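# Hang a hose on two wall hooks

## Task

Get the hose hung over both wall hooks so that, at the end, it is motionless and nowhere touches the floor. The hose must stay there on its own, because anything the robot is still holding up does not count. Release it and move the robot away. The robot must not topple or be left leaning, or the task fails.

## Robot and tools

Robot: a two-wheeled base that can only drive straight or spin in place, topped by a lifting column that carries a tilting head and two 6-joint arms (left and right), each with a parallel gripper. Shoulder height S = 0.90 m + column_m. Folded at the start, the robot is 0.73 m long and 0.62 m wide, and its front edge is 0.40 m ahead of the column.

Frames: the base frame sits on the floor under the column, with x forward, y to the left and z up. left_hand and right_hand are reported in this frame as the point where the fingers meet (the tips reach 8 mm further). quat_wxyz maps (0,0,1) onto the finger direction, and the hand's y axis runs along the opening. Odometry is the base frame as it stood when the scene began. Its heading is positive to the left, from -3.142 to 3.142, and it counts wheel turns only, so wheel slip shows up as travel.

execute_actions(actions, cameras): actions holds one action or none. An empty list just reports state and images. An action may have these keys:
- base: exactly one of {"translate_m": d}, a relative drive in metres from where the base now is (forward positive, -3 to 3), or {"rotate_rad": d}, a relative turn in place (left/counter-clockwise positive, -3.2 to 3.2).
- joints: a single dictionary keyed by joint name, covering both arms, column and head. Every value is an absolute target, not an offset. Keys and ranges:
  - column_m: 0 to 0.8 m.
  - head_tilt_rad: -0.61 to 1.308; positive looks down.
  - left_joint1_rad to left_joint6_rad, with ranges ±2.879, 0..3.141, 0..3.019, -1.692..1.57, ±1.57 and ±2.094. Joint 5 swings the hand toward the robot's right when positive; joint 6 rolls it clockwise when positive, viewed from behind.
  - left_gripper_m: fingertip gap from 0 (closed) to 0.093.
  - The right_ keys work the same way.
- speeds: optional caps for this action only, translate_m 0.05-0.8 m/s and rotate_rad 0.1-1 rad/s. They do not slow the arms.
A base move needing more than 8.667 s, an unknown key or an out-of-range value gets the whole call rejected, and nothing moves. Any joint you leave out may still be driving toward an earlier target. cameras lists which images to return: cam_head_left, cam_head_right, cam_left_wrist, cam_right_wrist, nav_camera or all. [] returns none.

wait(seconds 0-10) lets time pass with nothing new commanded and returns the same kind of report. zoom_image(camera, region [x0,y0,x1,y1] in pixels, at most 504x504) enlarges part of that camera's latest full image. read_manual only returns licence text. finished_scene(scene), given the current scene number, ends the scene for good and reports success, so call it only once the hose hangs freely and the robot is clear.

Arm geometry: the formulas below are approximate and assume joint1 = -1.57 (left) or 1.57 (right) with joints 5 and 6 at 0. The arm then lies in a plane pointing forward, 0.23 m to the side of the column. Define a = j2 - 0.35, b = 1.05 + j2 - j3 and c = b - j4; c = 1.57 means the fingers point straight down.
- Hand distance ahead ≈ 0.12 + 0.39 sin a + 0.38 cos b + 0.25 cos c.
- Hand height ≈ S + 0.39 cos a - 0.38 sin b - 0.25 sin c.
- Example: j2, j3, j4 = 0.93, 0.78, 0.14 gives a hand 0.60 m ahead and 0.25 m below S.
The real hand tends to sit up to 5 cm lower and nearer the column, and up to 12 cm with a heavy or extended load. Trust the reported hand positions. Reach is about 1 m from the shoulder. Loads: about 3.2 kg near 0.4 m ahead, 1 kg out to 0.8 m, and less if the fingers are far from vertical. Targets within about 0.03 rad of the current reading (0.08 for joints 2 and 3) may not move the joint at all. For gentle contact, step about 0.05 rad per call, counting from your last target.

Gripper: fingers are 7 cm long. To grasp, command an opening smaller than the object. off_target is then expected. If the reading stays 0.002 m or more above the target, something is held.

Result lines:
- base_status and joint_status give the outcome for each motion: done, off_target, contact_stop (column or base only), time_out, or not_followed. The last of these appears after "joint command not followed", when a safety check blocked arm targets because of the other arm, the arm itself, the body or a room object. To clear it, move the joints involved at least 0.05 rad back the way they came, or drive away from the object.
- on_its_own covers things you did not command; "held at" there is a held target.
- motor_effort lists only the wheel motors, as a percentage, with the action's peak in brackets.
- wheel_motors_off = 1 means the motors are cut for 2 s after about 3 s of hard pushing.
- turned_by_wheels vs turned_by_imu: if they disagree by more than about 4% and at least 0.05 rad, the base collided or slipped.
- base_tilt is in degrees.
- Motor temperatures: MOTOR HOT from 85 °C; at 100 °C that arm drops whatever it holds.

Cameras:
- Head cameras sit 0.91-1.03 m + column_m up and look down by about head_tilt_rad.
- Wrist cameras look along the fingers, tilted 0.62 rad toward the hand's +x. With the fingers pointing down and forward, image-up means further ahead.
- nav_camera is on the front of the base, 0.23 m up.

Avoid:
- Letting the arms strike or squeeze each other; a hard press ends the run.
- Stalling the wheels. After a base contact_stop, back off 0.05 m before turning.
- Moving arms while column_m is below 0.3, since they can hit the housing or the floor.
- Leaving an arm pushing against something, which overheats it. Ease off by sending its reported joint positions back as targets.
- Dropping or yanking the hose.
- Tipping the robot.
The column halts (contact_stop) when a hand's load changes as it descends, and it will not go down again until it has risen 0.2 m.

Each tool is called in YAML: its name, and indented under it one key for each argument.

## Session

execute_actions:
  actions: []
  cameras: ["cam_head_left","cam_left_wrist","cam_right_wrist","nav_camera"]

Scene clock: 0.00 s.
Motor temperatures (°C, as the motors report them): left_arm=[22 24 23 24 25 26] | right_arm=[24 25 26 24 25 26]
base_odometry: x=+0.000 y=+0.000 heading=+0.000 (m, m, rad; odometry frame)
turned_by_wheels: +0.000 (rad since the last result)
turned_by_imu: +0.000 (rad since the last result)
base_tilt: forward=+0.2 right=+0.6 (deg)
base_status: not commanded
joint_positions: column_m=+0.556 head_tilt_rad=+0.874 left_joint1_rad=-1.570 left_joint2_rad=+0.890 left_joint3_rad=+0.419 left_joint4_rad=-0.909 left_joint5_rad=+0.021 left_joint6_rad=-0.004 left_gripper_m=+0.095 right_joint1_rad=+1.548 right_joint2_rad=+0.895 right_joint3_rad=+0.384 right_joint4_rad=-0.940 right_joint5_rad=+0.047 right_joint6_rad=-0.081 right_gripper_m=+0.095
joint_status: not commanded
wheel_motors_off: 0
motor_effort: left_wheel=+2 right_wheel=+4 (%)
left_hand: x=+0.1578 y=+0.2211 z=+1.2453 quat_wxyz=(+0.415, +0.007, -0.910, +0.009) (m; base frame)
right_hand: x=+0.1328 y=-0.2381 z=+1.2578 quat_wxyz=(+0.448, +0.037, -0.893, +0.009) (m; base frame)
pictures: cam_head_left, cam_left_wrist, cam_right_wrist, nav_camera
Images, in order (width x height): cam_head_left 672x504, cam_left_wrist 504x504, cam_right_wrist 504x504, nav_camera 672x504.

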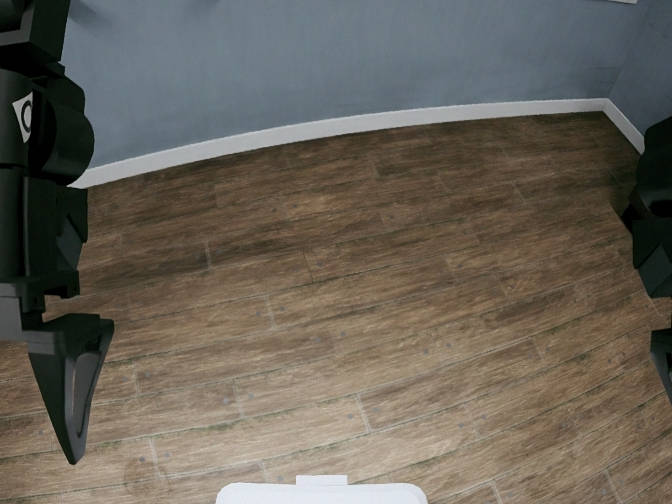

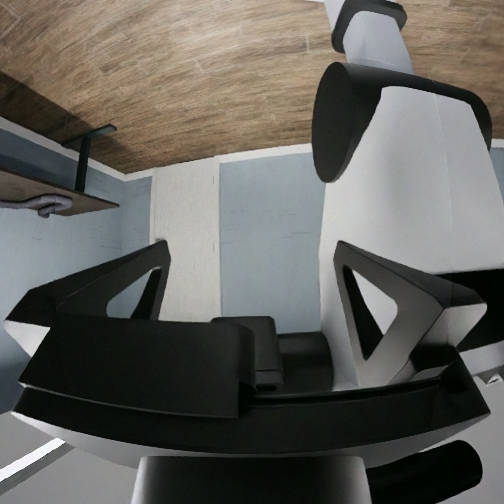

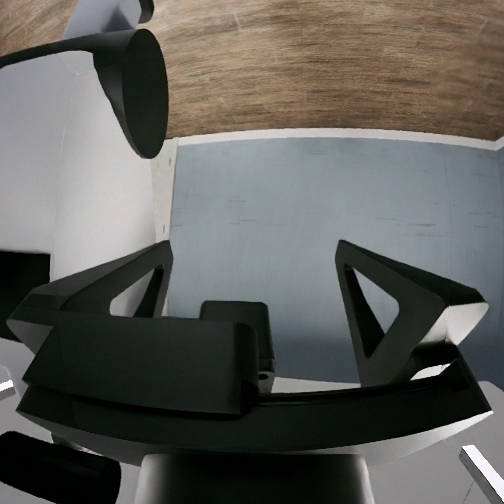

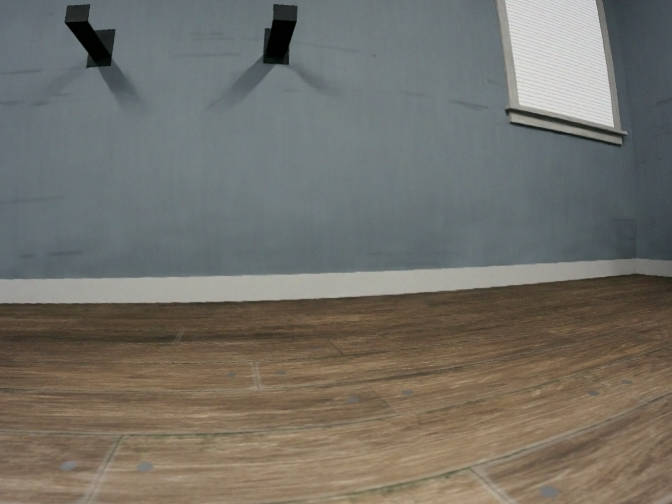

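Hooks ahead-left; table to the left.

execute_actions:
  actions:
    - {"base":{"rotate_rad":1.7},"joints":{"head_tilt_rad":0.45}}
  cameras: ["cam_head_left","cam_head_right","nav_camera"]

Scene clock: 3.63 s.
Motor temperatures (°C, as the motors report them): left_arm=[22 24 23 24 25 26] | right_arm=[24 25 26 24 25 26]
base_odometry: x=+0.000 y=+0.000 heading=+1.699 (m, m, rad; odometry frame)
turned_by_wheels: +1.699 (rad since the last result)
turned_by_imu: +1.686 (rad since the last result)
base_tilt: forward=+0.3 right=+0.6 (deg)
base_status: done
joint_positions: column_m=+0.556 head_tilt_rad=+0.469 left_joint1_rad=-1.570 left_joint2_rad=+0.890 left_joint3_rad=+0.419 left_joint4_rad=-0.909 left_joint5_rad=+0.021 left_joint6_rad=-0.004 left_gripper_m=+0.095 right_joint1_rad=+1.548 right_joint2_rad=+0.895 right_joint3_rad=+0.384 right_joint4_rad=-0.940 right_joint5_rad=+0.047 right_joint6_rad=-0.081 right_gripper_m=+0.095
joint_status: all done
wheel_motors_off: 0
motor_effort: left_wheel=+0(34) right_wheel=+0(29) (%)
left_hand: x=+0.1578 y=+0.2211 z=+1.2453 quat_wxyz=(+0.415, +0.007, -0.910, +0.009) (m; base frame)
right_hand: x=+0.1328 y=-0.2381 z=+1.2578 quat_wxyz=(+0.448, +0.037, -0.893, +0.009) (m; base frame)
pictures: cam_head_left, cam_head_right, nav_camera
Images, in order (width x height): cam_head_left 672x504, cam_head_right 672x504, nav_camera 672x504.

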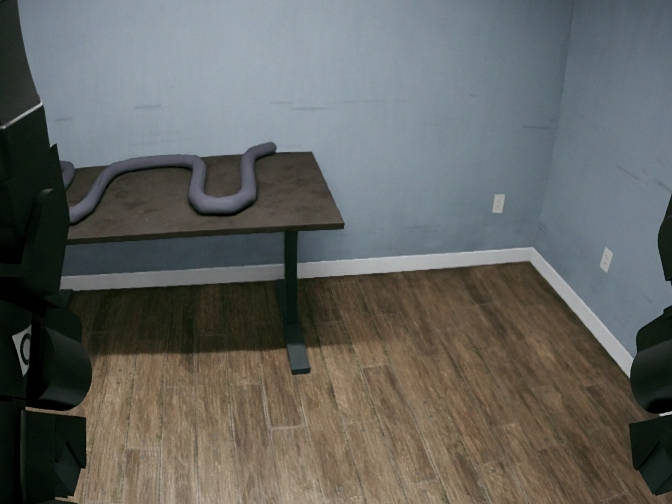

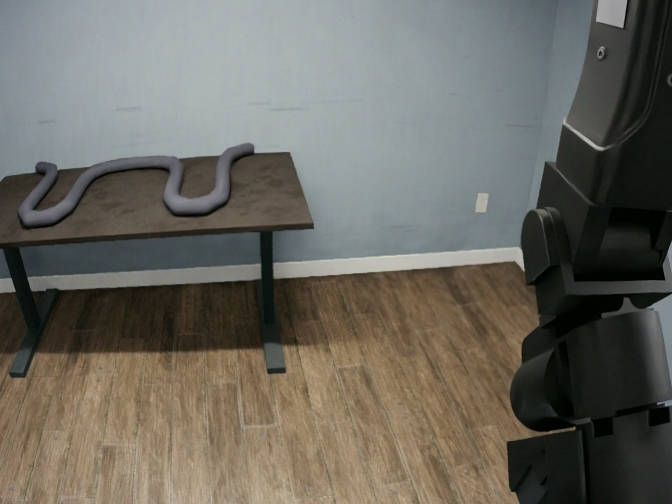

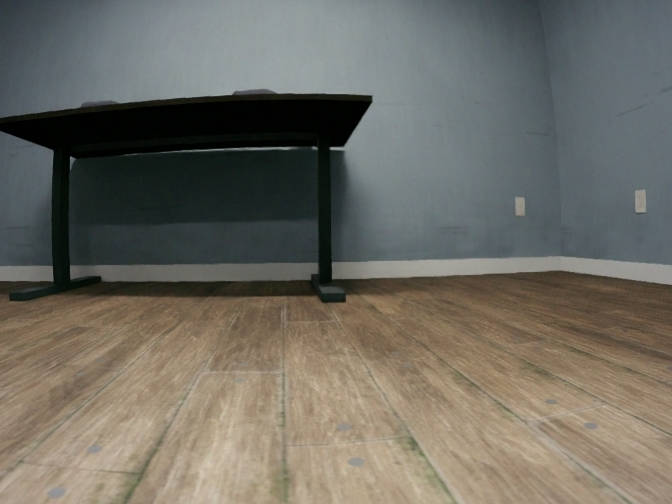

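execute_actions:
  actions:
    - {"base":{"rotate_rad":0.86},"joints":{"head_tilt_rad":0.6}}
  cameras: []

execute_actions:
  actions:
    - {"base":{"translate_m":0.92}}
  cameras: []

execute_actions:
  actions:
    - {"base":{"rotate_rad":-0.78}}
  cameras: ["cam_head_left","cam_head_right"]

Scene clock: 7.03 s.
Motor temperatures (°C, as the motors report them): left_arm=[22 24 23 24 25 26] | right_arm=[24 26 26 24 25 26]
base_odometry: x=+0.000 y=+0.000 heading=+2.559 (m, m, rad; odometry frame)
turned_by_wheels: +0.860 (rad since the last result)
turned_by_imu: +0.855 (rad since the last result)
base_tilt: forward=+0.2 right=+0.6 (deg)
base_status: done
joint_positions: column_m=+0.556 head_tilt_rad=+0.603 left_joint1_rad=-1.570 left_joint2_rad=+0.890 left_joint3_rad=+0.419 left_joint4_rad=-0.909 left_joint5_rad=+0.021 left_joint6_rad=-0.004 left_gripper_m=+0.095 right_joint1_rad=+1.548 right_joint2_rad=+0.895 right_joint3_rad=+0.384 right_joint4_rad=-0.940 right_joint5_rad=+0.047 right_joint6_rad=-0.081 right_gripper_m=+0.095
joint_status: all done
wheel_motors_off: 0
motor_effort: left_wheel=+0(27) right_wheel=+1(23) (%)
left_hand: x=+0.1578 y=+0.2211 z=+1.2453 quat_wxyz=(+0.415, +0.007, -0.910, +0.009) (m; base frame)
right_hand: x=+0.1328 y=-0.2381 z=+1.2578 quat_wxyz=(+0.448, +0.037, -0.893, +0.009) (m; base frame)
pictures: none
No camera images: the call's "cameras" was empty. Leave "cameras" out to get every camera's image.

Scene clock: 10.33 s.
Motor temperatures (°C, as the motors report them): left_arm=[22 24 23 24 25 26] | right_arm=[24 26 26 24 25 26]
base_odometry: x=-0.768 y=+0.506 heading=+2.559 (m, m, rad; odometry frame)
turned_by_wheels: +0.000 (rad since the last result)
turned_by_imu: -0.002 (rad since the last result)
base_tilt: forward=+0.2 right=+0.6 (deg)
base_status: done
joint_positions: column_m=+0.556 head_tilt_rad=+0.604 left_joint1_rad=-1.570 left_joint2_rad=+0.890 left_joint3_rad=+0.421 left_joint4_rad=-0.909 left_joint5_rad=+0.021 left_joint6_rad=-0.004 left_gripper_m=+0.095 right_joint1_rad=+1.548 right_joint2_rad=+0.895 right_joint3_rad=+0.385 right_joint4_rad=-0.940 right_joint5_rad=+0.047 right_joint6_rad=-0.081 right_gripper_m=+0.095
joint_status: not commanded
wheel_motors_off: 0
motor_effort: left_wheel=+0(41) right_wheel=+0(39) (%)
left_hand: x=+0.1584 y=+0.2211 z=+1.2451 quat_wxyz=(+0.414, +0.007, -0.910, +0.009) (m; base frame)
right_hand: x=+0.1332 y=-0.2381 z=+1.2576 quat_wxyz=(+0.447, +0.037, -0.893, +0.009) (m; base frame)
pictures: none
No camera images: the call's "cameras" was empty. Leave "cameras" out to get every camera's image.

Scene clock: 12.43 s.
Motor temperatures (°C, as the motors report them): left_arm=[22 24 23 24 25 26] | right_arm=[24 26 26 24 25 26]
base_odometry: x=-0.768 y=+0.506 heading=+1.780 (m, m, rad; odometry frame)
turned_by_wheels: -0.779 (rad since the last result)
turned_by_imu: -0.772 (rad since the last result)
base_tilt: forward=+0.2 right=+0.6 (deg)
base_status: done
joint_positions: column_m=+0.556 head_tilt_rad=+0.604 left_joint1_rad=-1.570 left_joint2_rad=+0.890 left_joint3_rad=+0.421 left_joint4_rad=-0.909 left_joint5_rad=+0.021 left_joint6_rad=-0.004 left_gripper_m=+0.095 right_joint1_rad=+1.548 right_joint2_rad=+0.895 right_joint3_rad=+0.385 right_joint4_rad=-0.940 right_joint5_rad=+0.047 right_joint6_rad=-0.081 right_gripper_m=+0.095
joint_status: not commanded
wheel_motors_off: 0
motor_effort: left_wheel=+0(29) right_wheel=+1(34) (%)
left_hand: x=+0.1584 y=+0.2211 z=+1.2451 quat_wxyz=(+0.414, +0.007, -0.910, +0.009) (m; base frame)
right_hand: x=+0.1332 y=-0.2381 z=+1.2576 quat_wxyz=(+0.447, +0.037, -0.893, +0.009) (m; base frame)
pictures: cam_head_left, cam_head_right
Images, in order (width x height): cam_head_left 672x504, cam_head_right 672x504.

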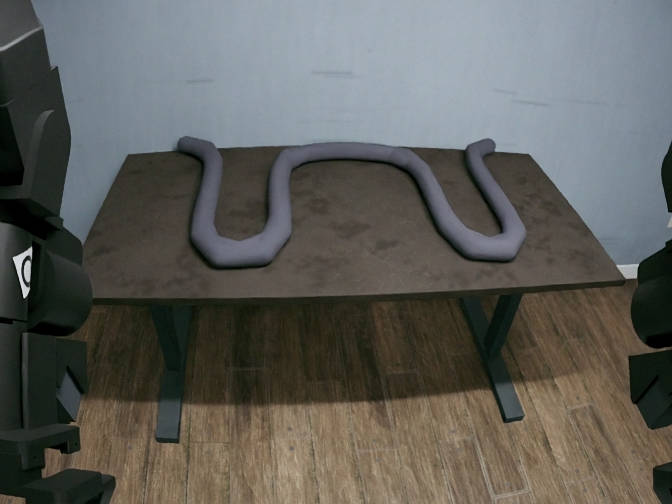

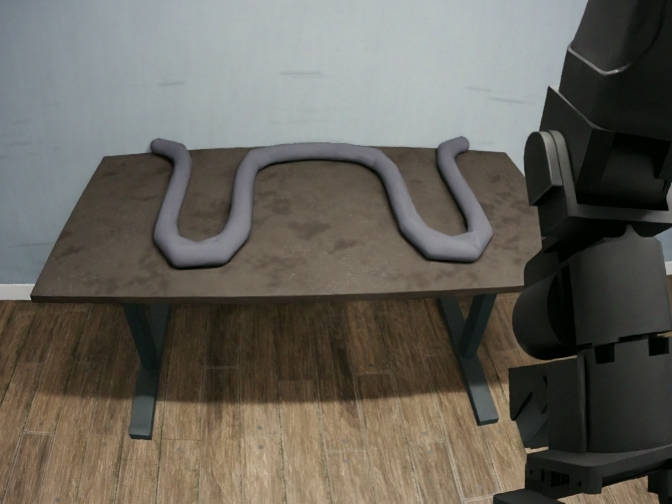

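execute_actions:
  actions:
    - {"base":{"translate_m":0.55},"joints":{"column_m":0.2,"head_tilt_rad":1.0,"left_joint1_rad":-1.46,"left_joint2_rad":0.95,"left_joint3_rad":0.87,"left_joint4_rad":-0.44,"left_joint5_rad":0,"left_joint6_rad":1.57,"right_joint1_rad":1.33,"right_joint2_rad":0.95,"right_joint3_rad":0.87,"right_joint4_rad":-0.44,"right_joint5_rad":0,"right_joint6_rad":1.57}}
  cameras: ["cam_head_left","cam_head_right","cam_left_wrist","cam_right_wrist"]

Scene clock: 18.53 s.
Motor temperatures (°C, as the motors report them): left_arm=[22 24 23 24 25 26] | right_arm=[24 26 26 24 25 26]
base_odometry: x=-0.882 y=+1.044 heading=+1.779 (m, m, rad; odometry frame)
turned_by_wheels: +0.000 (rad since the last result)
turned_by_imu: -0.001 (rad since the last result)
base_tilt: forward=+0.3 right=+0.6 (deg)
base_status: done
joint_positions: column_m=+0.200 head_tilt_rad=+1.000 left_joint1_rad=-1.454 left_joint2_rad=+0.951 left_joint3_rad=+0.865 left_joint4_rad=-0.444 left_joint5_rad=+0.002 left_joint6_rad=+1.557 left_gripper_m=+0.095 right_joint1_rad=+1.331 right_joint2_rad=+0.945 right_joint3_rad=+0.867 right_joint4_rad=-0.438 right_joint5_rad=+0.000 right_joint6_rad=+1.555 right_gripper_m=+0.095
joint_status: all done
wheel_motors_off: 0
motor_effort: left_wheel=+0(46) right_wheel=+0(36) (%)
left_hand: x=+0.5017 y=+0.2765 z=+0.8297 quat_wxyz=(+0.037, -0.680, -0.731, -0.033) (m; base frame)
right_hand: x=+0.5005 y=-0.3322 z=+0.8405 quat_wxyz=(-0.075, -0.739, -0.666, +0.072) (m; base frame)
pictures: cam_head_left, cam_head_right, cam_left_wrist, cam_right_wrist
Images, in order (width x height): cam_head_left 672x504, cam_head_right 672x504, cam_left_wrist 504x504, cam_right_wrist 504x504.

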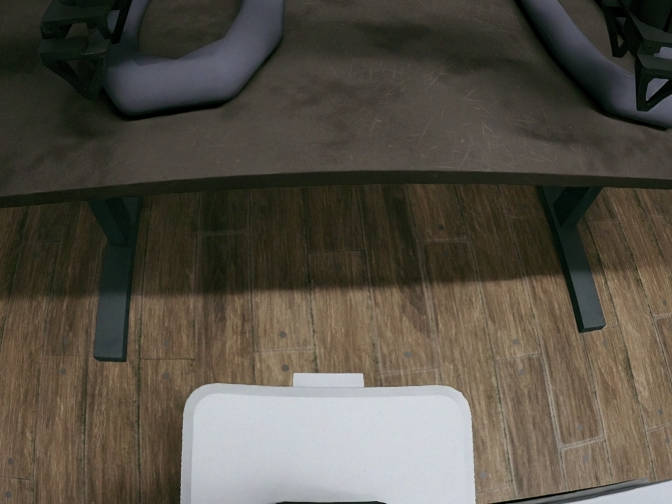

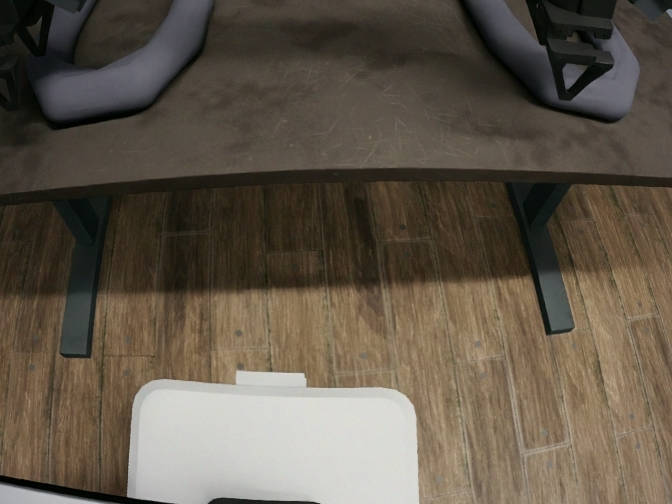

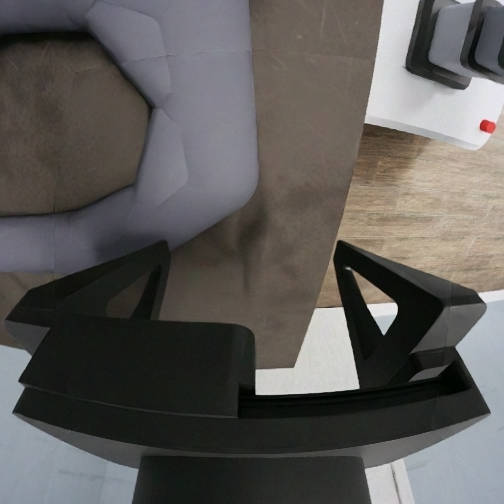

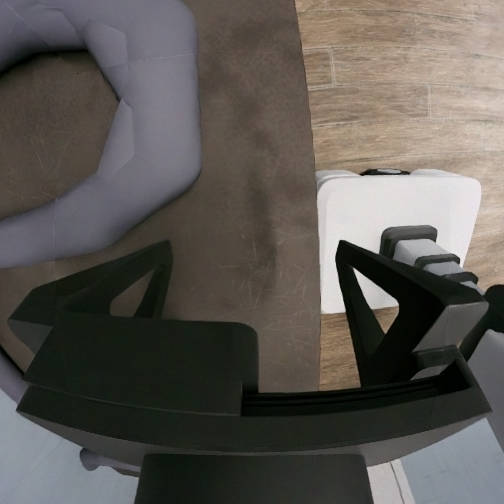

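execute_actions:
  actions:
    - {"base":{"translate_m":0.04},"joints":{"column_m":0.15,"left_joint1_rad":-1.6,"right_joint1_rad":1.26}}
  cameras: ["cam_head_left","cam_head_right","cam_left_wrist","cam_right_wrist"]

Scene clock: 20.40 s.
Motor temperatures (°C, as the motors report them): left_arm=[22 24 23 24 25 26] | right_arm=[24 26 26 24 25 26]
base_odometry: x=-0.891 y=+1.083 heading=+1.779 (m, m, rad; odometry frame)
turned_by_wheels: +0.000 (rad since the last result)
turned_by_imu: +0.000 (rad since the last result)
base_tilt: forward=+0.3 right=+0.5 (deg)
base_status: done
joint_positions: column_m=+0.150 head_tilt_rad=+1.001 left_joint1_rad=-1.607 left_joint2_rad=+0.950 left_joint3_rad=+0.865 left_joint4_rad=-0.444 left_joint5_rad=+0.001 left_joint6_rad=+1.558 left_gripper_m=+0.095 right_joint1_rad=+1.263 right_joint2_rad=+0.946 right_joint3_rad=+0.867 right_joint4_rad=-0.438 right_joint5_rad=+0.000 right_joint6_rad=+1.555 right_gripper_m=+0.095
joint_status: all done
wheel_motors_off: 0
motor_effort: left_wheel=+0(32) right_wheel=+0(28) (%)
left_hand: x=+0.5027 y=+0.2081 z=+0.7774 quat_wxyz=(-0.009, -0.709, -0.705, +0.014) (m; base frame)
right_hand: x=+0.4962 y=-0.3617 z=+0.7976 quat_wxyz=(-0.096, -0.748, -0.651, +0.093) (m; base frame)
pictures: cam_head_left, cam_head_right, cam_left_wrist, cam_right_wrist
Images, in order (width x height): cam_head_left 672x504, cam_head_right 672x504, cam_left_wrist 504x504, cam_right_wrist 504x504.

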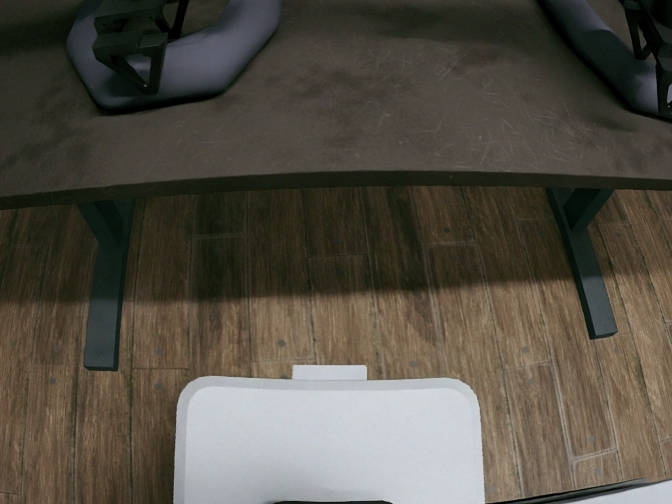

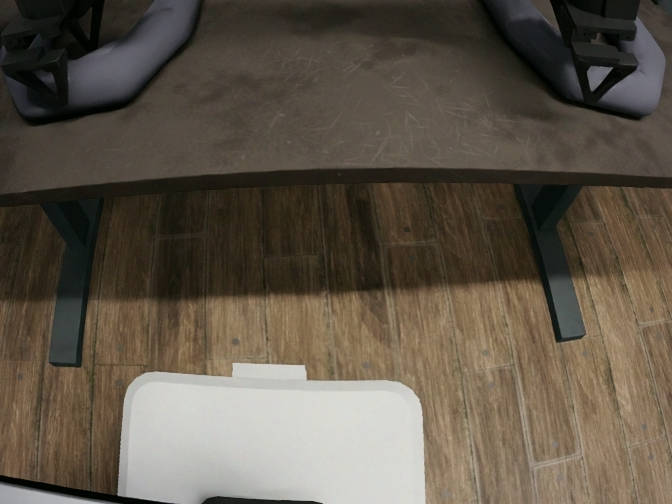

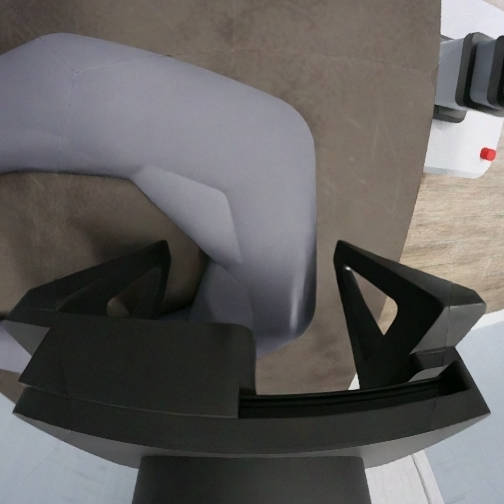

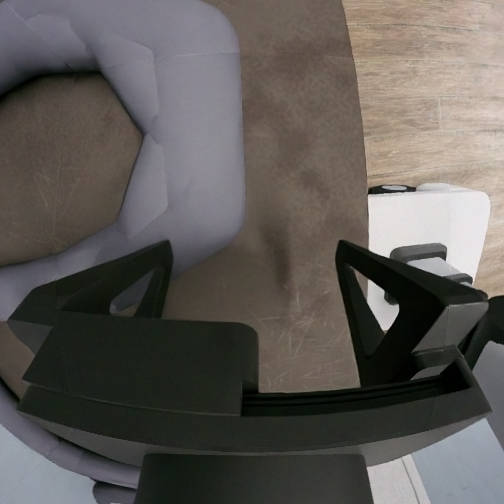

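execute_actions:
  actions:
    - {"joints":{"right_joint1_rad":1.17,"right_joint2_rad":1.03,"right_joint3_rad":1.02,"right_joint4_rad":-0.51}}
  cameras: ["cam_head_right","cam_right_wrist"]

Scene clock: 22.60 s.
Motor temperatures (°C, as the motors report them): left_arm=[22 24 23 24 25 26] | right_arm=[24 26 26 24 25 26]
base_odometry: x=-0.891 y=+1.083 heading=+1.779 (m, m, rad; odometry frame)
turned_by_wheels: +0.000 (rad since the last result)
turned_by_imu: +0.000 (rad since the last result)
base_tilt: forward=+0.3 right=+0.6 (deg)
base_status: not commanded
joint_positions: column_m=+0.150 head_tilt_rad=+1.001 left_joint1_rad=-1.607 left_joint2_rad=+0.950 left_joint3_rad=+0.865 left_joint4_rad=-0.444 left_joint5_rad=+0.001 left_joint6_rad=+1.558 left_gripper_m=+0.095 right_joint1_rad=+1.172 right_joint2_rad=+1.031 right_joint3_rad=+0.997 right_joint4_rad=-0.505 right_joint5_rad=+0.000 right_joint6_rad=+1.555 right_gripper_m=+0.095
joint_status: all done
wheel_motors_off: 0
motor_effort: left_wheel=+0(3) right_wheel=+1(0) (%)
left_hand: x=+0.5027 y=+0.2081 z=+0.7774 quat_wxyz=(-0.009, -0.709, -0.705, +0.014) (m; base frame)
right_hand: x=+0.5239 y=-0.4112 z=+0.7998 quat_wxyz=(-0.114, -0.759, -0.628, +0.127) (m; base frame)
pictures: cam_head_right, cam_right_wrist
Images, in order (width x height): cam_head_right 672x504, cam_right_wrist 504x504.

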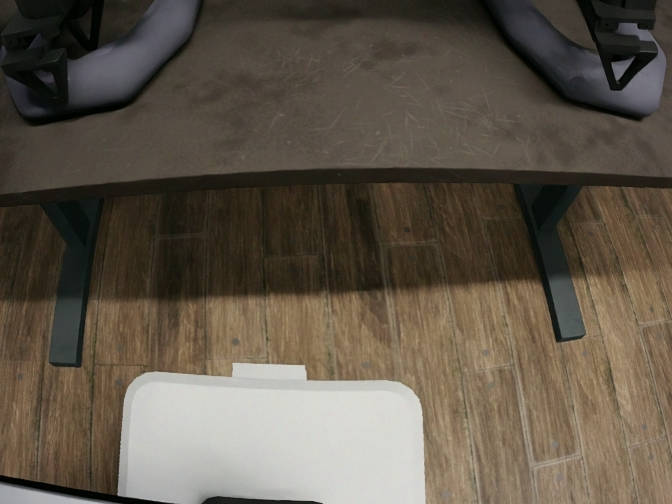

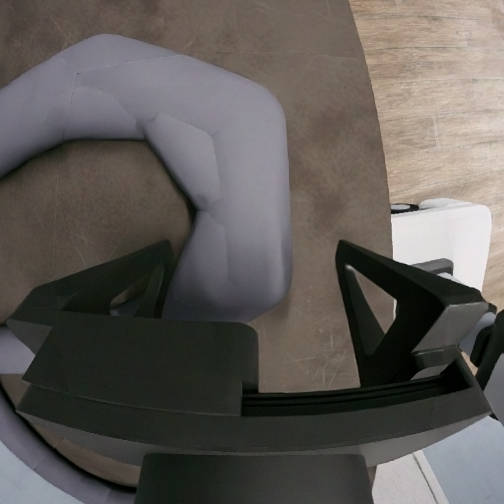

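Good. Lower column, then extra on the right.

execute_actions:
  actions:
    - {"joints":{"column_m":0.118}}
  cameras: []

execute_actions:
  actions:
    - {"joints":{"right_joint2_rad":1.12,"right_joint4_rad":-0.42}}
  cameras: ["cam_left_wrist","cam_right_wrist"]

Scene clock: 24.33 s.
Motor temperatures (°C, as the motors report them): left_arm=[22 24 23 24 25 26] | right_arm=[24 26 26 24 25 26]
base_odometry: x=-0.891 y=+1.083 heading=+1.779 (m, m, rad; odometry frame)
turned_by_wheels: +0.000 (rad since the last result)
turned_by_imu: +0.000 (rad since the last result)
base_tilt: forward=+0.3 right=+0.6 (deg)
base_status: not commanded
joint_positions: column_m=+0.118 head_tilt_rad=+1.001 left_joint1_rad=-1.607 left_joint2_rad=+0.950 left_joint3_rad=+0.865 left_joint4_rad=-0.444 left_joint5_rad=+0.001 left_joint6_rad=+1.558 left_gripper_m=+0.095 right_joint1_rad=+1.172 right_joint2_rad=+1.031 right_joint3_rad=+0.997 right_joint4_rad=-0.505 right_joint5_rad=+0.000 right_joint6_rad=+1.555 right_gripper_m=+0.095
joint_status: all done
wheel_motors_off: 0
motor_effort: left_wheel=+0(0) right_wheel=+0(2) (%)
left_hand: x=+0.5027 y=+0.2081 z=+0.7454 quat_wxyz=(-0.009, -0.709, -0.705, +0.014) (m; base frame)
right_hand: x=+0.5239 y=-0.4112 z=+0.7678 quat_wxyz=(-0.114, -0.759, -0.628, +0.127) (m; base frame)
pictures: none
No camera images: the call's "cameras" was empty. Leave "cameras" out to get every camera's image.

Scene clock: 24.97 s.
Motor temperatures (°C, as the motors report them): left_arm=[22 24 23 24 25 26] | right_arm=[24 26 26 24 25 26]
base_odometry: x=-0.891 y=+1.083 heading=+1.779 (m, m, rad; odometry frame)
turned_by_wheels: +0.000 (rad since the last result)
turned_by_imu: +0.000 (rad since the last result)
base_tilt: forward=+0.3 right=+0.6 (deg)
base_status: not commanded
joint_positions: column_m=+0.118 head_tilt_rad=+1.001 left_joint1_rad=-1.607 left_joint2_rad=+0.950 left_joint3_rad=+0.865 left_joint4_rad=-0.444 left_joint5_rad=+0.001 left_joint6_rad=+1.558 left_gripper_m=+0.095 right_joint1_rad=+1.169 right_joint2_rad=+1.110 right_joint3_rad=+0.999 right_joint4_rad=-0.427 right_joint5_rad=+0.007 right_joint6_rad=+1.558 right_gripper_m=+0.095
joint_status: all done
wheel_motors_off: 0
motor_effort: left_wheel=-1(1) right_wheel=+2(1) (%)
left_hand: x=+0.5027 y=+0.2081 z=+0.7454 quat_wxyz=(-0.009, -0.709, -0.705, +0.014) (m; base frame)
right_hand: x=+0.5193 y=-0.4241 z=+0.7380 quat_wxyz=(-0.118, -0.760, -0.626, +0.130) (m; base frame)
pictures: cam_left_wrist, cam_right_wrist
Images, in order (width x height): cam_left_wrist 504x504, cam_right_wrist 504x504.

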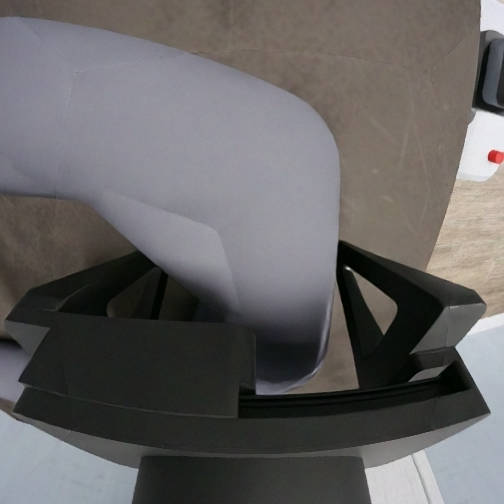

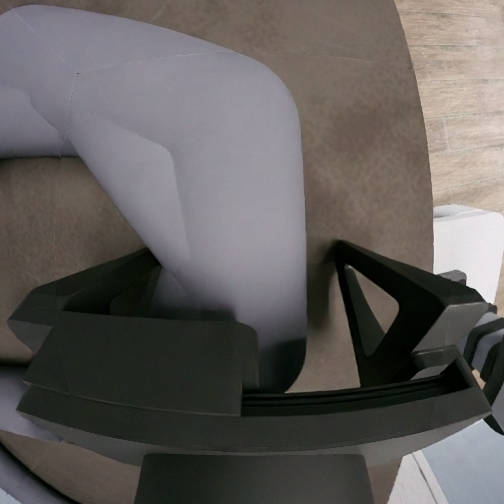

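execute_actions:
  actions:
    - {"joints":{"left_gripper_m":0.02,"right_gripper_m":0.02}}
  cameras: []

execute_actions:
  actions:
    - {"joints":{"column_m":0.8,"head_tilt_rad":0.7}}
  cameras: ["cam_head_left","cam_head_right"]

Scene clock: 26.47 s.
Motor temperatures (°C, as the motors report them): left_arm=[22 24 23 24 25 26] | right_arm=[24 26 26 24 25 26]
base_odometry: x=-0.891 y=+1.083 heading=+1.779 (m, m, rad; odometry frame)
turned_by_wheels: +0.000 (rad since the last result)
turned_by_imu: +0.000 (rad since the last result)
base_tilt: forward=+0.3 right=+0.6 (deg)
base_status: not commanded
joint_positions: column_m=+0.118 head_tilt_rad=+1.001 left_joint1_rad=-1.607 left_joint2_rad=+0.950 left_joint3_rad=+0.860 left_joint4_rad=-0.445 left_joint5_rad=+0.000 left_joint6_rad=+1.559 left_gripper_m=+0.061 right_joint1_rad=+1.169 right_joint2_rad=+1.110 right_joint3_rad=+1.003 right_joint4_rad=-0.422 right_joint5_rad=+0.004 right_joint6_rad=+1.563 right_gripper_m=+0.061
joint_status: left_gripper_m off_target (ended at +0.061, target +0.020); right_gripper_m off_target (ended at +0.061, target +0.020)
wheel_motors_off: 0
motor_effort: left_wheel=-1(1) right_wheel=-1(1) (%)
left_hand: x=+0.4997 y=+0.2084 z=+0.7446 quat_wxyz=(-0.007, -0.709, -0.705, +0.015) (m; base frame)
right_hand: x=+0.5234 y=-0.4241 z=+0.7385 quat_wxyz=(-0.121, -0.761, -0.625, +0.125) (m; base frame)
pictures: none
No camera images: the call's "cameras" was empty. Leave "cameras" out to get every camera's image.

Scene clock: 35.97 s.
Motor temperatures (°C, as the motors report them): left_arm=[22 25 23 24 25 26] | right_arm=[24 27 26 24 25 26]
base_odometry: x=-0.891 y=+1.083 heading=+1.779 (m, m, rad; odometry frame)
turned_by_wheels: +0.000 (rad since the last result)
turned_by_imu: +0.001 (rad since the last result)
base_tilt: forward=+0.3 right=+0.6 (deg)
base_status: not commanded
joint_positions: column_m=+0.800 head_tilt_rad=+0.716 left_joint1_rad=-1.606 left_joint2_rad=+0.964 left_joint3_rad=+0.860 left_joint4_rad=-0.445 left_joint5_rad=+0.000 left_joint6_rad=+1.560 left_gripper_m=+0.061 right_joint1_rad=+1.169 right_joint2_rad=+1.140 right_joint3_rad=+1.003 right_joint4_rad=-0.421 right_joint5_rad=-0.007 right_joint6_rad=+1.563 right_gripper_m=+0.060
joint_status: all done
wheel_motors_off: 0
motor_effort: left_wheel=-1(1) right_wheel=+2(0) (%)
left_hand: x=+0.4958 y=+0.2085 z=+1.4213 quat_wxyz=(-0.002, -0.709, -0.704, +0.020) (m; base frame)
right_hand: x=+0.5136 y=-0.4248 z=+1.4074 quat_wxyz=(-0.106, -0.763, -0.624, +0.131) (m; base frame)
pictures: cam_head_left, cam_head_right
Images, in order (width x height): cam_head_left 672x504, cam_head_right 672x504.

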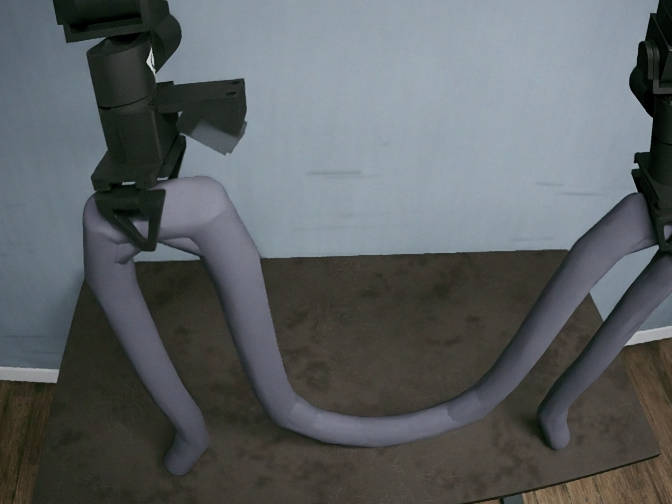

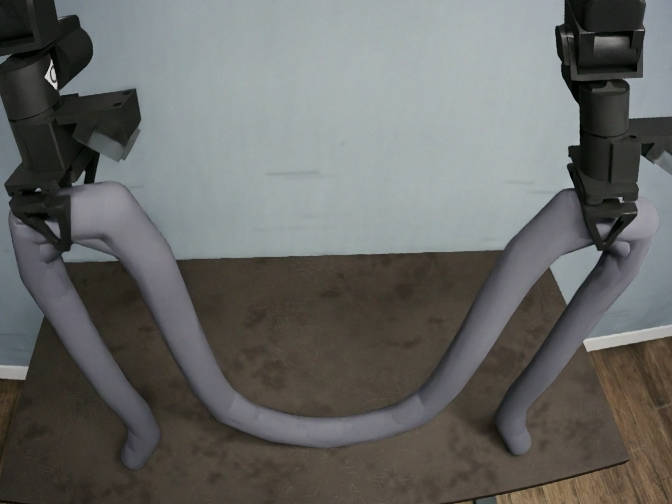

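execute_actions:
  actions:
    - {"base":{"translate_m":-0.9},"joints":{"head_tilt_rad":0.5},"speeds":{"translate_m":0.4}}
  cameras: []

execute_actions:
  actions:
    - {"base":{"rotate_rad":-1.57},"speeds":{"rotate_rad":0.5}}
  cameras: []

execute_actions:
  actions:
    - {"base":{"translate_m":1.2},"speeds":{"translate_m":0.4}}
  cameras: ["cam_head_left","cam_head_right","nav_camera"]

Scene clock: 41.57 s.
Motor temperatures (°C, as the motors report them): left_arm=[22 25 23 24 25 26] | right_arm=[24 27 26 24 25 26]
base_odometry: x=-0.704 y=+0.203 heading=+1.779 (m, m, rad; odometry frame)
turned_by_wheels: +0.000 (rad since the last result)
turned_by_imu: +0.002 (rad since the last result)
base_tilt: forward=+0.3 right=+0.6 (deg)
base_status: done
joint_positions: column_m=+0.800 head_tilt_rad=+0.518 left_joint1_rad=-1.606 left_joint2_rad=+0.967 left_joint3_rad=+0.852 left_joint4_rad=-0.445 left_joint5_rad=+0.000 left_joint6_rad=+1.560 left_gripper_m=+0.061 right_joint1_rad=+1.169 right_joint2_rad=+1.143 right_joint3_rad=+1.003 right_joint4_rad=-0.424 right_joint5_rad=-0.008 right_joint6_rad=+1.563 right_gripper_m=+0.060
joint_status: all done
wheel_motors_off: 0
motor_effort: left_wheel=-1(30) right_wheel=+2(29) (%)
left_hand: x=+0.4902 y=+0.2085 z=+1.4190 quat_wxyz=(+0.002, -0.709, -0.704, +0.024) (m; base frame)
right_hand: x=+0.5119 y=-0.4247 z=+1.4061 quat_wxyz=(-0.104, -0.764, -0.623, +0.132) (m; base frame)
pictures: none
No camera images: the call's "cameras" was empty. Leave "cameras" out to get every camera's image.

Scene clock: 45.53 s.
Motor temperatures (°C, as the motors report them): left_arm=[22 25 23 24 25 26] | right_arm=[24 27 26 24 25 26]
base_odometry: x=-0.704 y=+0.203 heading=+0.209 (m, m, rad; odometry frame)
turned_by_wheels: -1.570 (rad since the last result)
turned_by_imu: -1.558 (rad since the last result)
base_tilt: forward=+0.3 right=+0.6 (deg)
base_status: done
joint_positions: column_m=+0.800 head_tilt_rad=+0.518 left_joint1_rad=-1.601 left_joint2_rad=+0.967 left_joint3_rad=+0.852 left_joint4_rad=-0.445 left_joint5_rad=+0.000 left_joint6_rad=+1.560 left_gripper_m=+0.060 right_joint1_rad=+1.173 right_joint2_rad=+1.144 right_joint3_rad=+1.003 right_joint4_rad=-0.424 right_joint5_rad=-0.008 right_joint6_rad=+1.563 right_gripper_m=+0.060
joint_status: not commanded
wheel_motors_off: 0
motor_effort: left_wheel=+0(42) right_wheel=+0(38) (%)
left_hand: x=+0.4902 y=+0.2108 z=+1.4189 quat_wxyz=(+0.004, -0.709, -0.705, +0.022) (m; base frame)
right_hand: x=+0.5121 y=-0.4227 z=+1.4050 quat_wxyz=(-0.102, -0.763, -0.624, +0.131) (m; base frame)
pictures: none
No camera images: the call's "cameras" was empty. Leave "cameras" out to get every camera's image.

Scene clock: 50.03 s.
Motor temperatures (°C, as the motors report them): left_arm=[22 25 23 24 25 26] | right_arm=[24 27 27 24 25 26]
base_odometry: x=+0.470 y=+0.452 heading=+0.209 (m, m, rad; odometry frame)
turned_by_wheels: +0.000 (rad since the last result)
turned_by_imu: -0.003 (rad since the last result)
base_tilt: forward=+0.3 right=+0.5 (deg)
base_status: done
joint_positions: column_m=+0.800 head_tilt_rad=+0.518 left_joint1_rad=-1.601 left_joint2_rad=+0.968 left_joint3_rad=+0.851 left_joint4_rad=-0.445 left_joint5_rad=+0.000 left_joint6_rad=+1.560 left_gripper_m=+0.060 right_joint1_rad=+1.173 right_joint2_rad=+1.144 right_joint3_rad=+1.003 right_joint4_rad=-0.424 right_joint5_rad=-0.009 right_joint6_rad=+1.563 right_gripper_m=+0.060
joint_status: not commanded
wheel_motors_off: 0
motor_effort: left_wheel=+0(47) right_wheel=+2(40) (%)
left_hand: x=+0.4896 y=+0.2108 z=+1.4185 quat_wxyz=(+0.004, -0.709, -0.705, +0.023) (m; base frame)
right_hand: x=+0.5121 y=-0.4226 z=+1.4050 quat_wxyz=(-0.102, -0.763, -0.624, +0.131) (m; base frame)
pictures: cam_head_left, cam_head_right, nav_camera
Images, in order (width x height): cam_head_left 672x504, cam_head_right 672x504, nav_camera 672x504.

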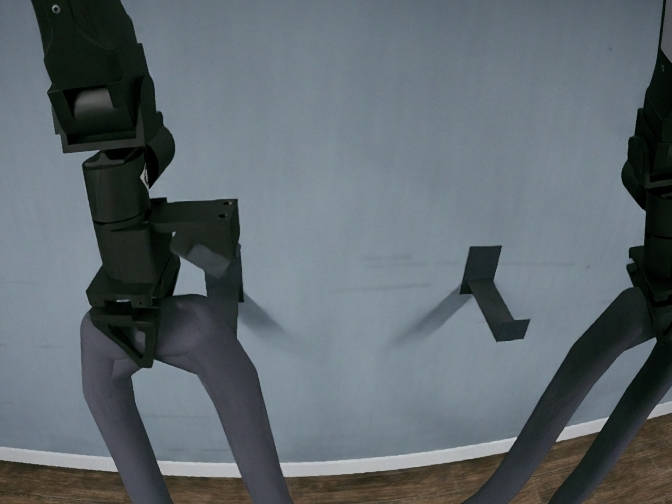

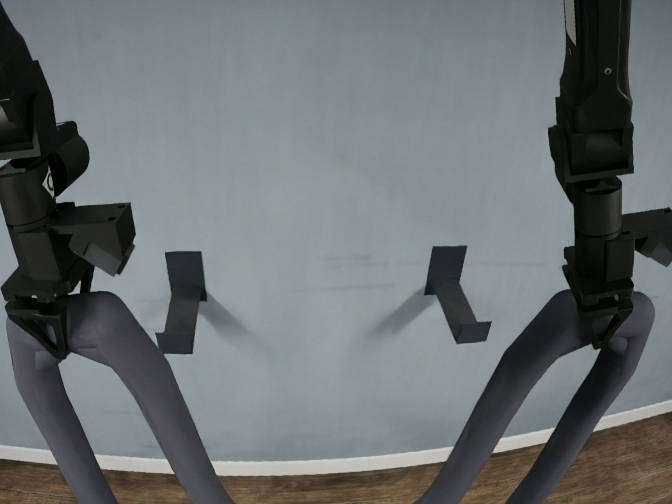

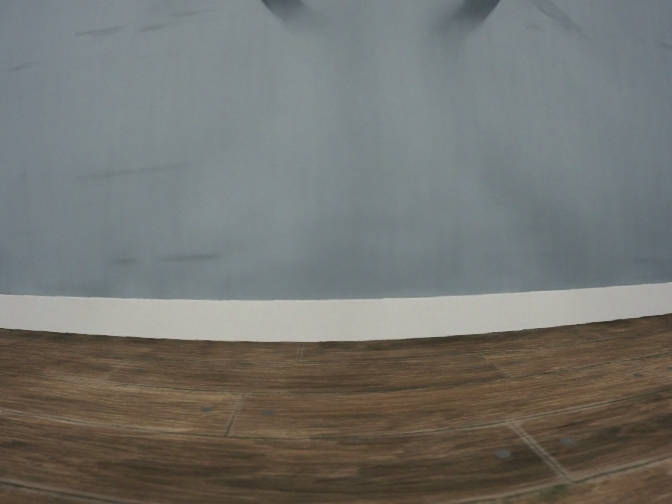

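execute_actions:
  actions:
    - {"base":{"rotate_rad":0.06},"joints":{"left_joint1_rad":-1.15,"right_joint1_rad":0.97,"head_tilt_rad":1.05}}
  cameras: []

execute_actions:
  actions:
    - {"base":{"translate_m":0.62},"speeds":{"translate_m":0.3}}
  cameras: ["cam_head_left","cam_head_right","nav_camera"]

Scene clock: 52.80 s.
Motor temperatures (°C, as the motors report them): left_arm=[22 25 23 24 25 26] | right_arm=[24 27 27 24 25 26]
base_odometry: x=+0.470 y=+0.452 heading=+0.268 (m, m, rad; odometry frame)
turned_by_wheels: +0.059 (rad since the last result)
turned_by_imu: +0.059 (rad since the last result)
base_tilt: forward=+0.2 right=+0.6 (deg)
base_status: done
joint_positions: column_m=+0.800 head_tilt_rad=+1.049 left_joint1_rad=-1.159 left_joint2_rad=+0.968 left_joint3_rad=+0.851 left_joint4_rad=-0.445 left_joint5_rad=+0.009 left_joint6_rad=+1.566 left_gripper_m=+0.059 right_joint1_rad=+0.993 right_joint2_rad=+1.145 right_joint3_rad=+1.003 right_joint4_rad=-0.424 right_joint5_rad=-0.018 right_joint6_rad=+1.563 right_gripper_m=+0.060
joint_status: all done
wheel_motors_off: 0
motor_effort: left_wheel=-1(35) right_wheel=+1(29) (%)
left_hand: x=+0.4712 y=+0.4036 z=+1.4503 quat_wxyz=(+0.133, -0.616, -0.769, -0.108) (m; base frame)
right_hand: x=+0.4909 y=-0.5030 z=+1.4414 quat_wxyz=(-0.152, -0.781, -0.578, +0.180) (m; base frame)
pictures: none
No camera images: the call's "cameras" was empty. Leave "cameras" out to get every camera's image.

Scene clock: 55.97 s.
Motor temperatures (°C, as the motors report them): left_arm=[22 25 23 24 26 26] | right_arm=[24 27 27 24 25 26]
base_odometry: x=+1.068 y=+0.616 heading=+0.268 (m, m, rad; odometry frame)
turned_by_wheels: +0.000 (rad since the last result)
turned_by_imu: -0.001 (rad since the last result)
base_tilt: forward=+0.2 right=+0.5 (deg)
base_status: done
joint_positions: column_m=+0.800 head_tilt_rad=+1.050 left_joint1_rad=-1.163 left_joint2_rad=+0.968 left_joint3_rad=+0.850 left_joint4_rad=-0.445 left_joint5_rad=+0.013 left_joint6_rad=+1.572 left_gripper_m=+0.059 right_joint1_rad=+0.989 right_joint2_rad=+1.151 right_joint3_rad=+0.968 right_joint4_rad=-0.431 right_joint5_rad=-0.017 right_joint6_rad=+1.562 right_gripper_m=+0.060
joint_status: not commanded
wheel_motors_off: 0
motor_effort: left_wheel=+1(48) right_wheel=+0(25) (%)
left_hand: x=+0.4712 y=+0.4010 z=+1.4491 quat_wxyz=(+0.131, -0.619, -0.767, -0.105) (m; base frame)
right_hand: x=+0.4653 y=-0.5010 z=+1.4346 quat_wxyz=(-0.134, -0.785, -0.572, +0.196) (m; base frame)
pictures: cam_head_left, cam_head_right, nav_camera
Images, in order (width x height): cam_head_left 672x504, cam_head_right 672x504, nav_camera 672x504.

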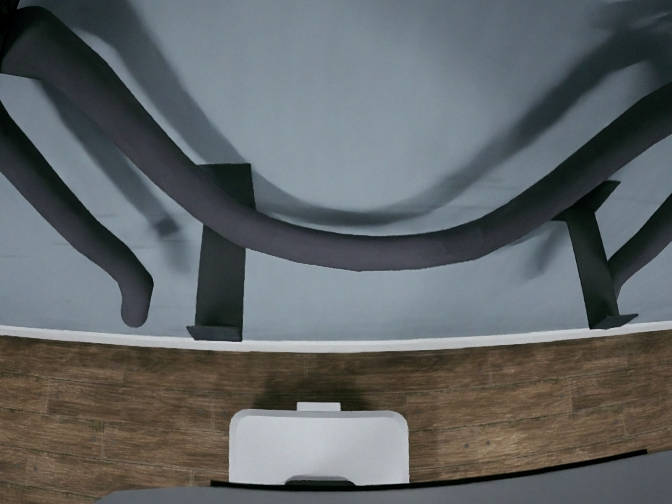

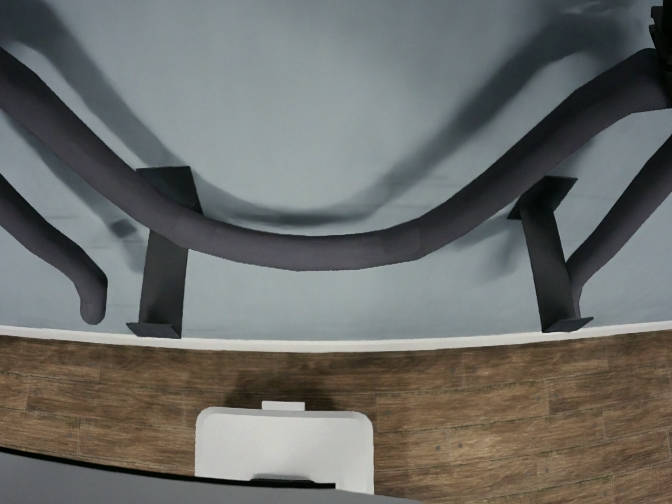

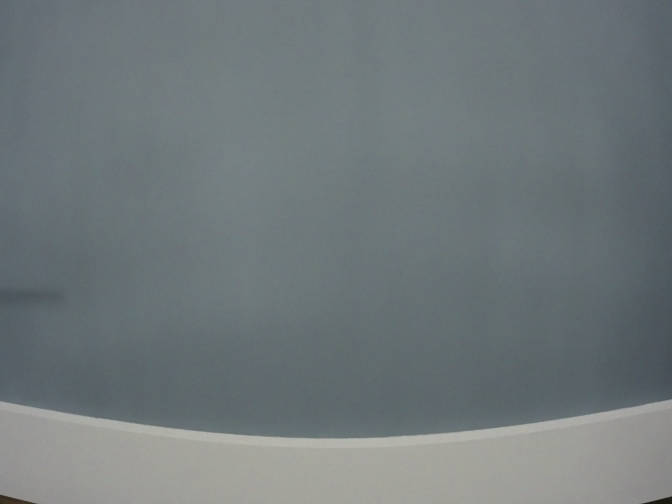

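execute_actions:
  actions:
    - {"base":{"translate_m":-0.04}}
  cameras: []

execute_actions:
  actions:
    - {"joints":{"column_m":0.55}}
  cameras: ["cam_head_left","cam_head_right"]

Scene clock: 58.00 s.
Motor temperatures (°C, as the motors report them): left_arm=[22 25 23 24 26 26] | right_arm=[24 27 27 24 25 26]
base_odometry: x=+1.029 y=+0.605 heading=+0.268 (m, m, rad; odometry frame)
turned_by_wheels: +0.000 (rad since the last result)
turned_by_imu: +0.001 (rad since the last result)
base_tilt: forward=+0.3 right=+0.6 (deg)
base_status: done
joint_positions: column_m=+0.800 head_tilt_rad=+1.050 left_joint1_rad=-1.164 left_joint2_rad=+0.969 left_joint3_rad=+0.849 left_joint4_rad=-0.445 left_joint5_rad=+0.013 left_joint6_rad=+1.572 left_gripper_m=+0.059 right_joint1_rad=+0.989 right_joint2_rad=+1.151 right_joint3_rad=+0.985 right_joint4_rad=-0.428 right_joint5_rad=-0.018 right_joint6_rad=+1.562 right_gripper_m=+0.060
joint_status: not commanded
wheel_motors_off: 0
motor_effort: left_wheel=+1(25) right_wheel=+0(26) (%)
left_hand: x=+0.4702 y=+0.4008 z=+1.4487 quat_wxyz=(+0.131, -0.619, -0.767, -0.104) (m; base frame)
right_hand: x=+0.4759 y=-0.5030 z=+1.4370 quat_wxyz=(-0.142, -0.784, -0.574, +0.190) (m; base frame)
pictures: none
No camera images: the call's "cameras" was empty. Leave "cameras" out to get every camera's image.

Scene clock: 61.80 s.
Motor temperatures (°C, as the motors report them): left_arm=[22 25 23 24 26 26] | right_arm=[24 27 27 24 26 26]
base_odometry: x=+1.029 y=+0.605 heading=+0.268 (m, m, rad; odometry frame)
turned_by_wheels: +0.000 (rad since the last result)
turned_by_imu: +0.000 (rad since the last result)
base_tilt: forward=+0.3 right=+0.6 (deg)
base_status: not commanded
joint_positions: column_m=+0.550 head_tilt_rad=+1.050 left_joint1_rad=-1.166 left_joint2_rad=+0.969 left_joint3_rad=+0.849 left_joint4_rad=-0.445 left_joint5_rad=+0.018 left_joint6_rad=+1.572 left_gripper_m=+0.059 right_joint1_rad=+0.989 right_joint2_rad=+1.151 right_joint3_rad=+0.985 right_joint4_rad=-0.428 right_joint5_rad=-0.016 right_joint6_rad=+1.562 right_gripper_m=+0.060
joint_status: all done
wheel_motors_off: 0
motor_effort: left_wheel=+1(1) right_wheel=-3(1) (%)
left_hand: x=+0.4706 y=+0.3993 z=+1.1983 quat_wxyz=(+0.129, -0.620, -0.767, -0.102) (m; base frame)
right_hand: x=+0.4760 y=-0.5031 z=+1.1874 quat_wxyz=(-0.142, -0.784, -0.574, +0.190) (m; base frame)
pictures: cam_head_left, cam_head_right
Images, in order (width x height): cam_head_left 672x504, cam_head_right 672x504.

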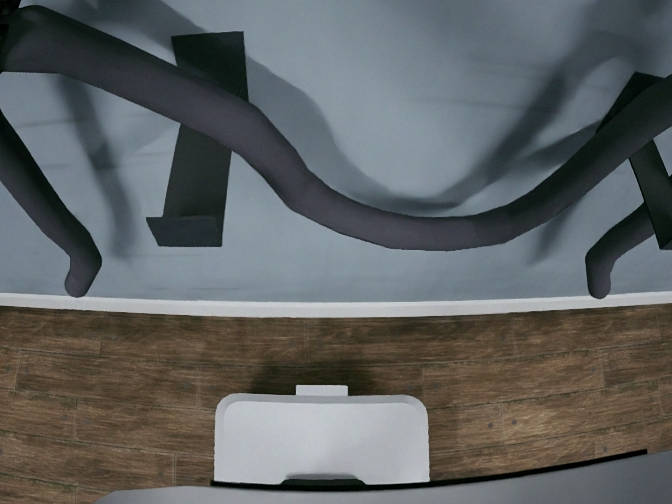

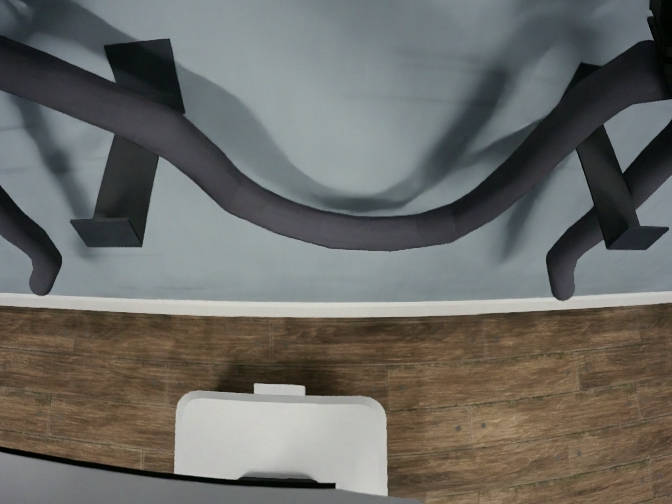

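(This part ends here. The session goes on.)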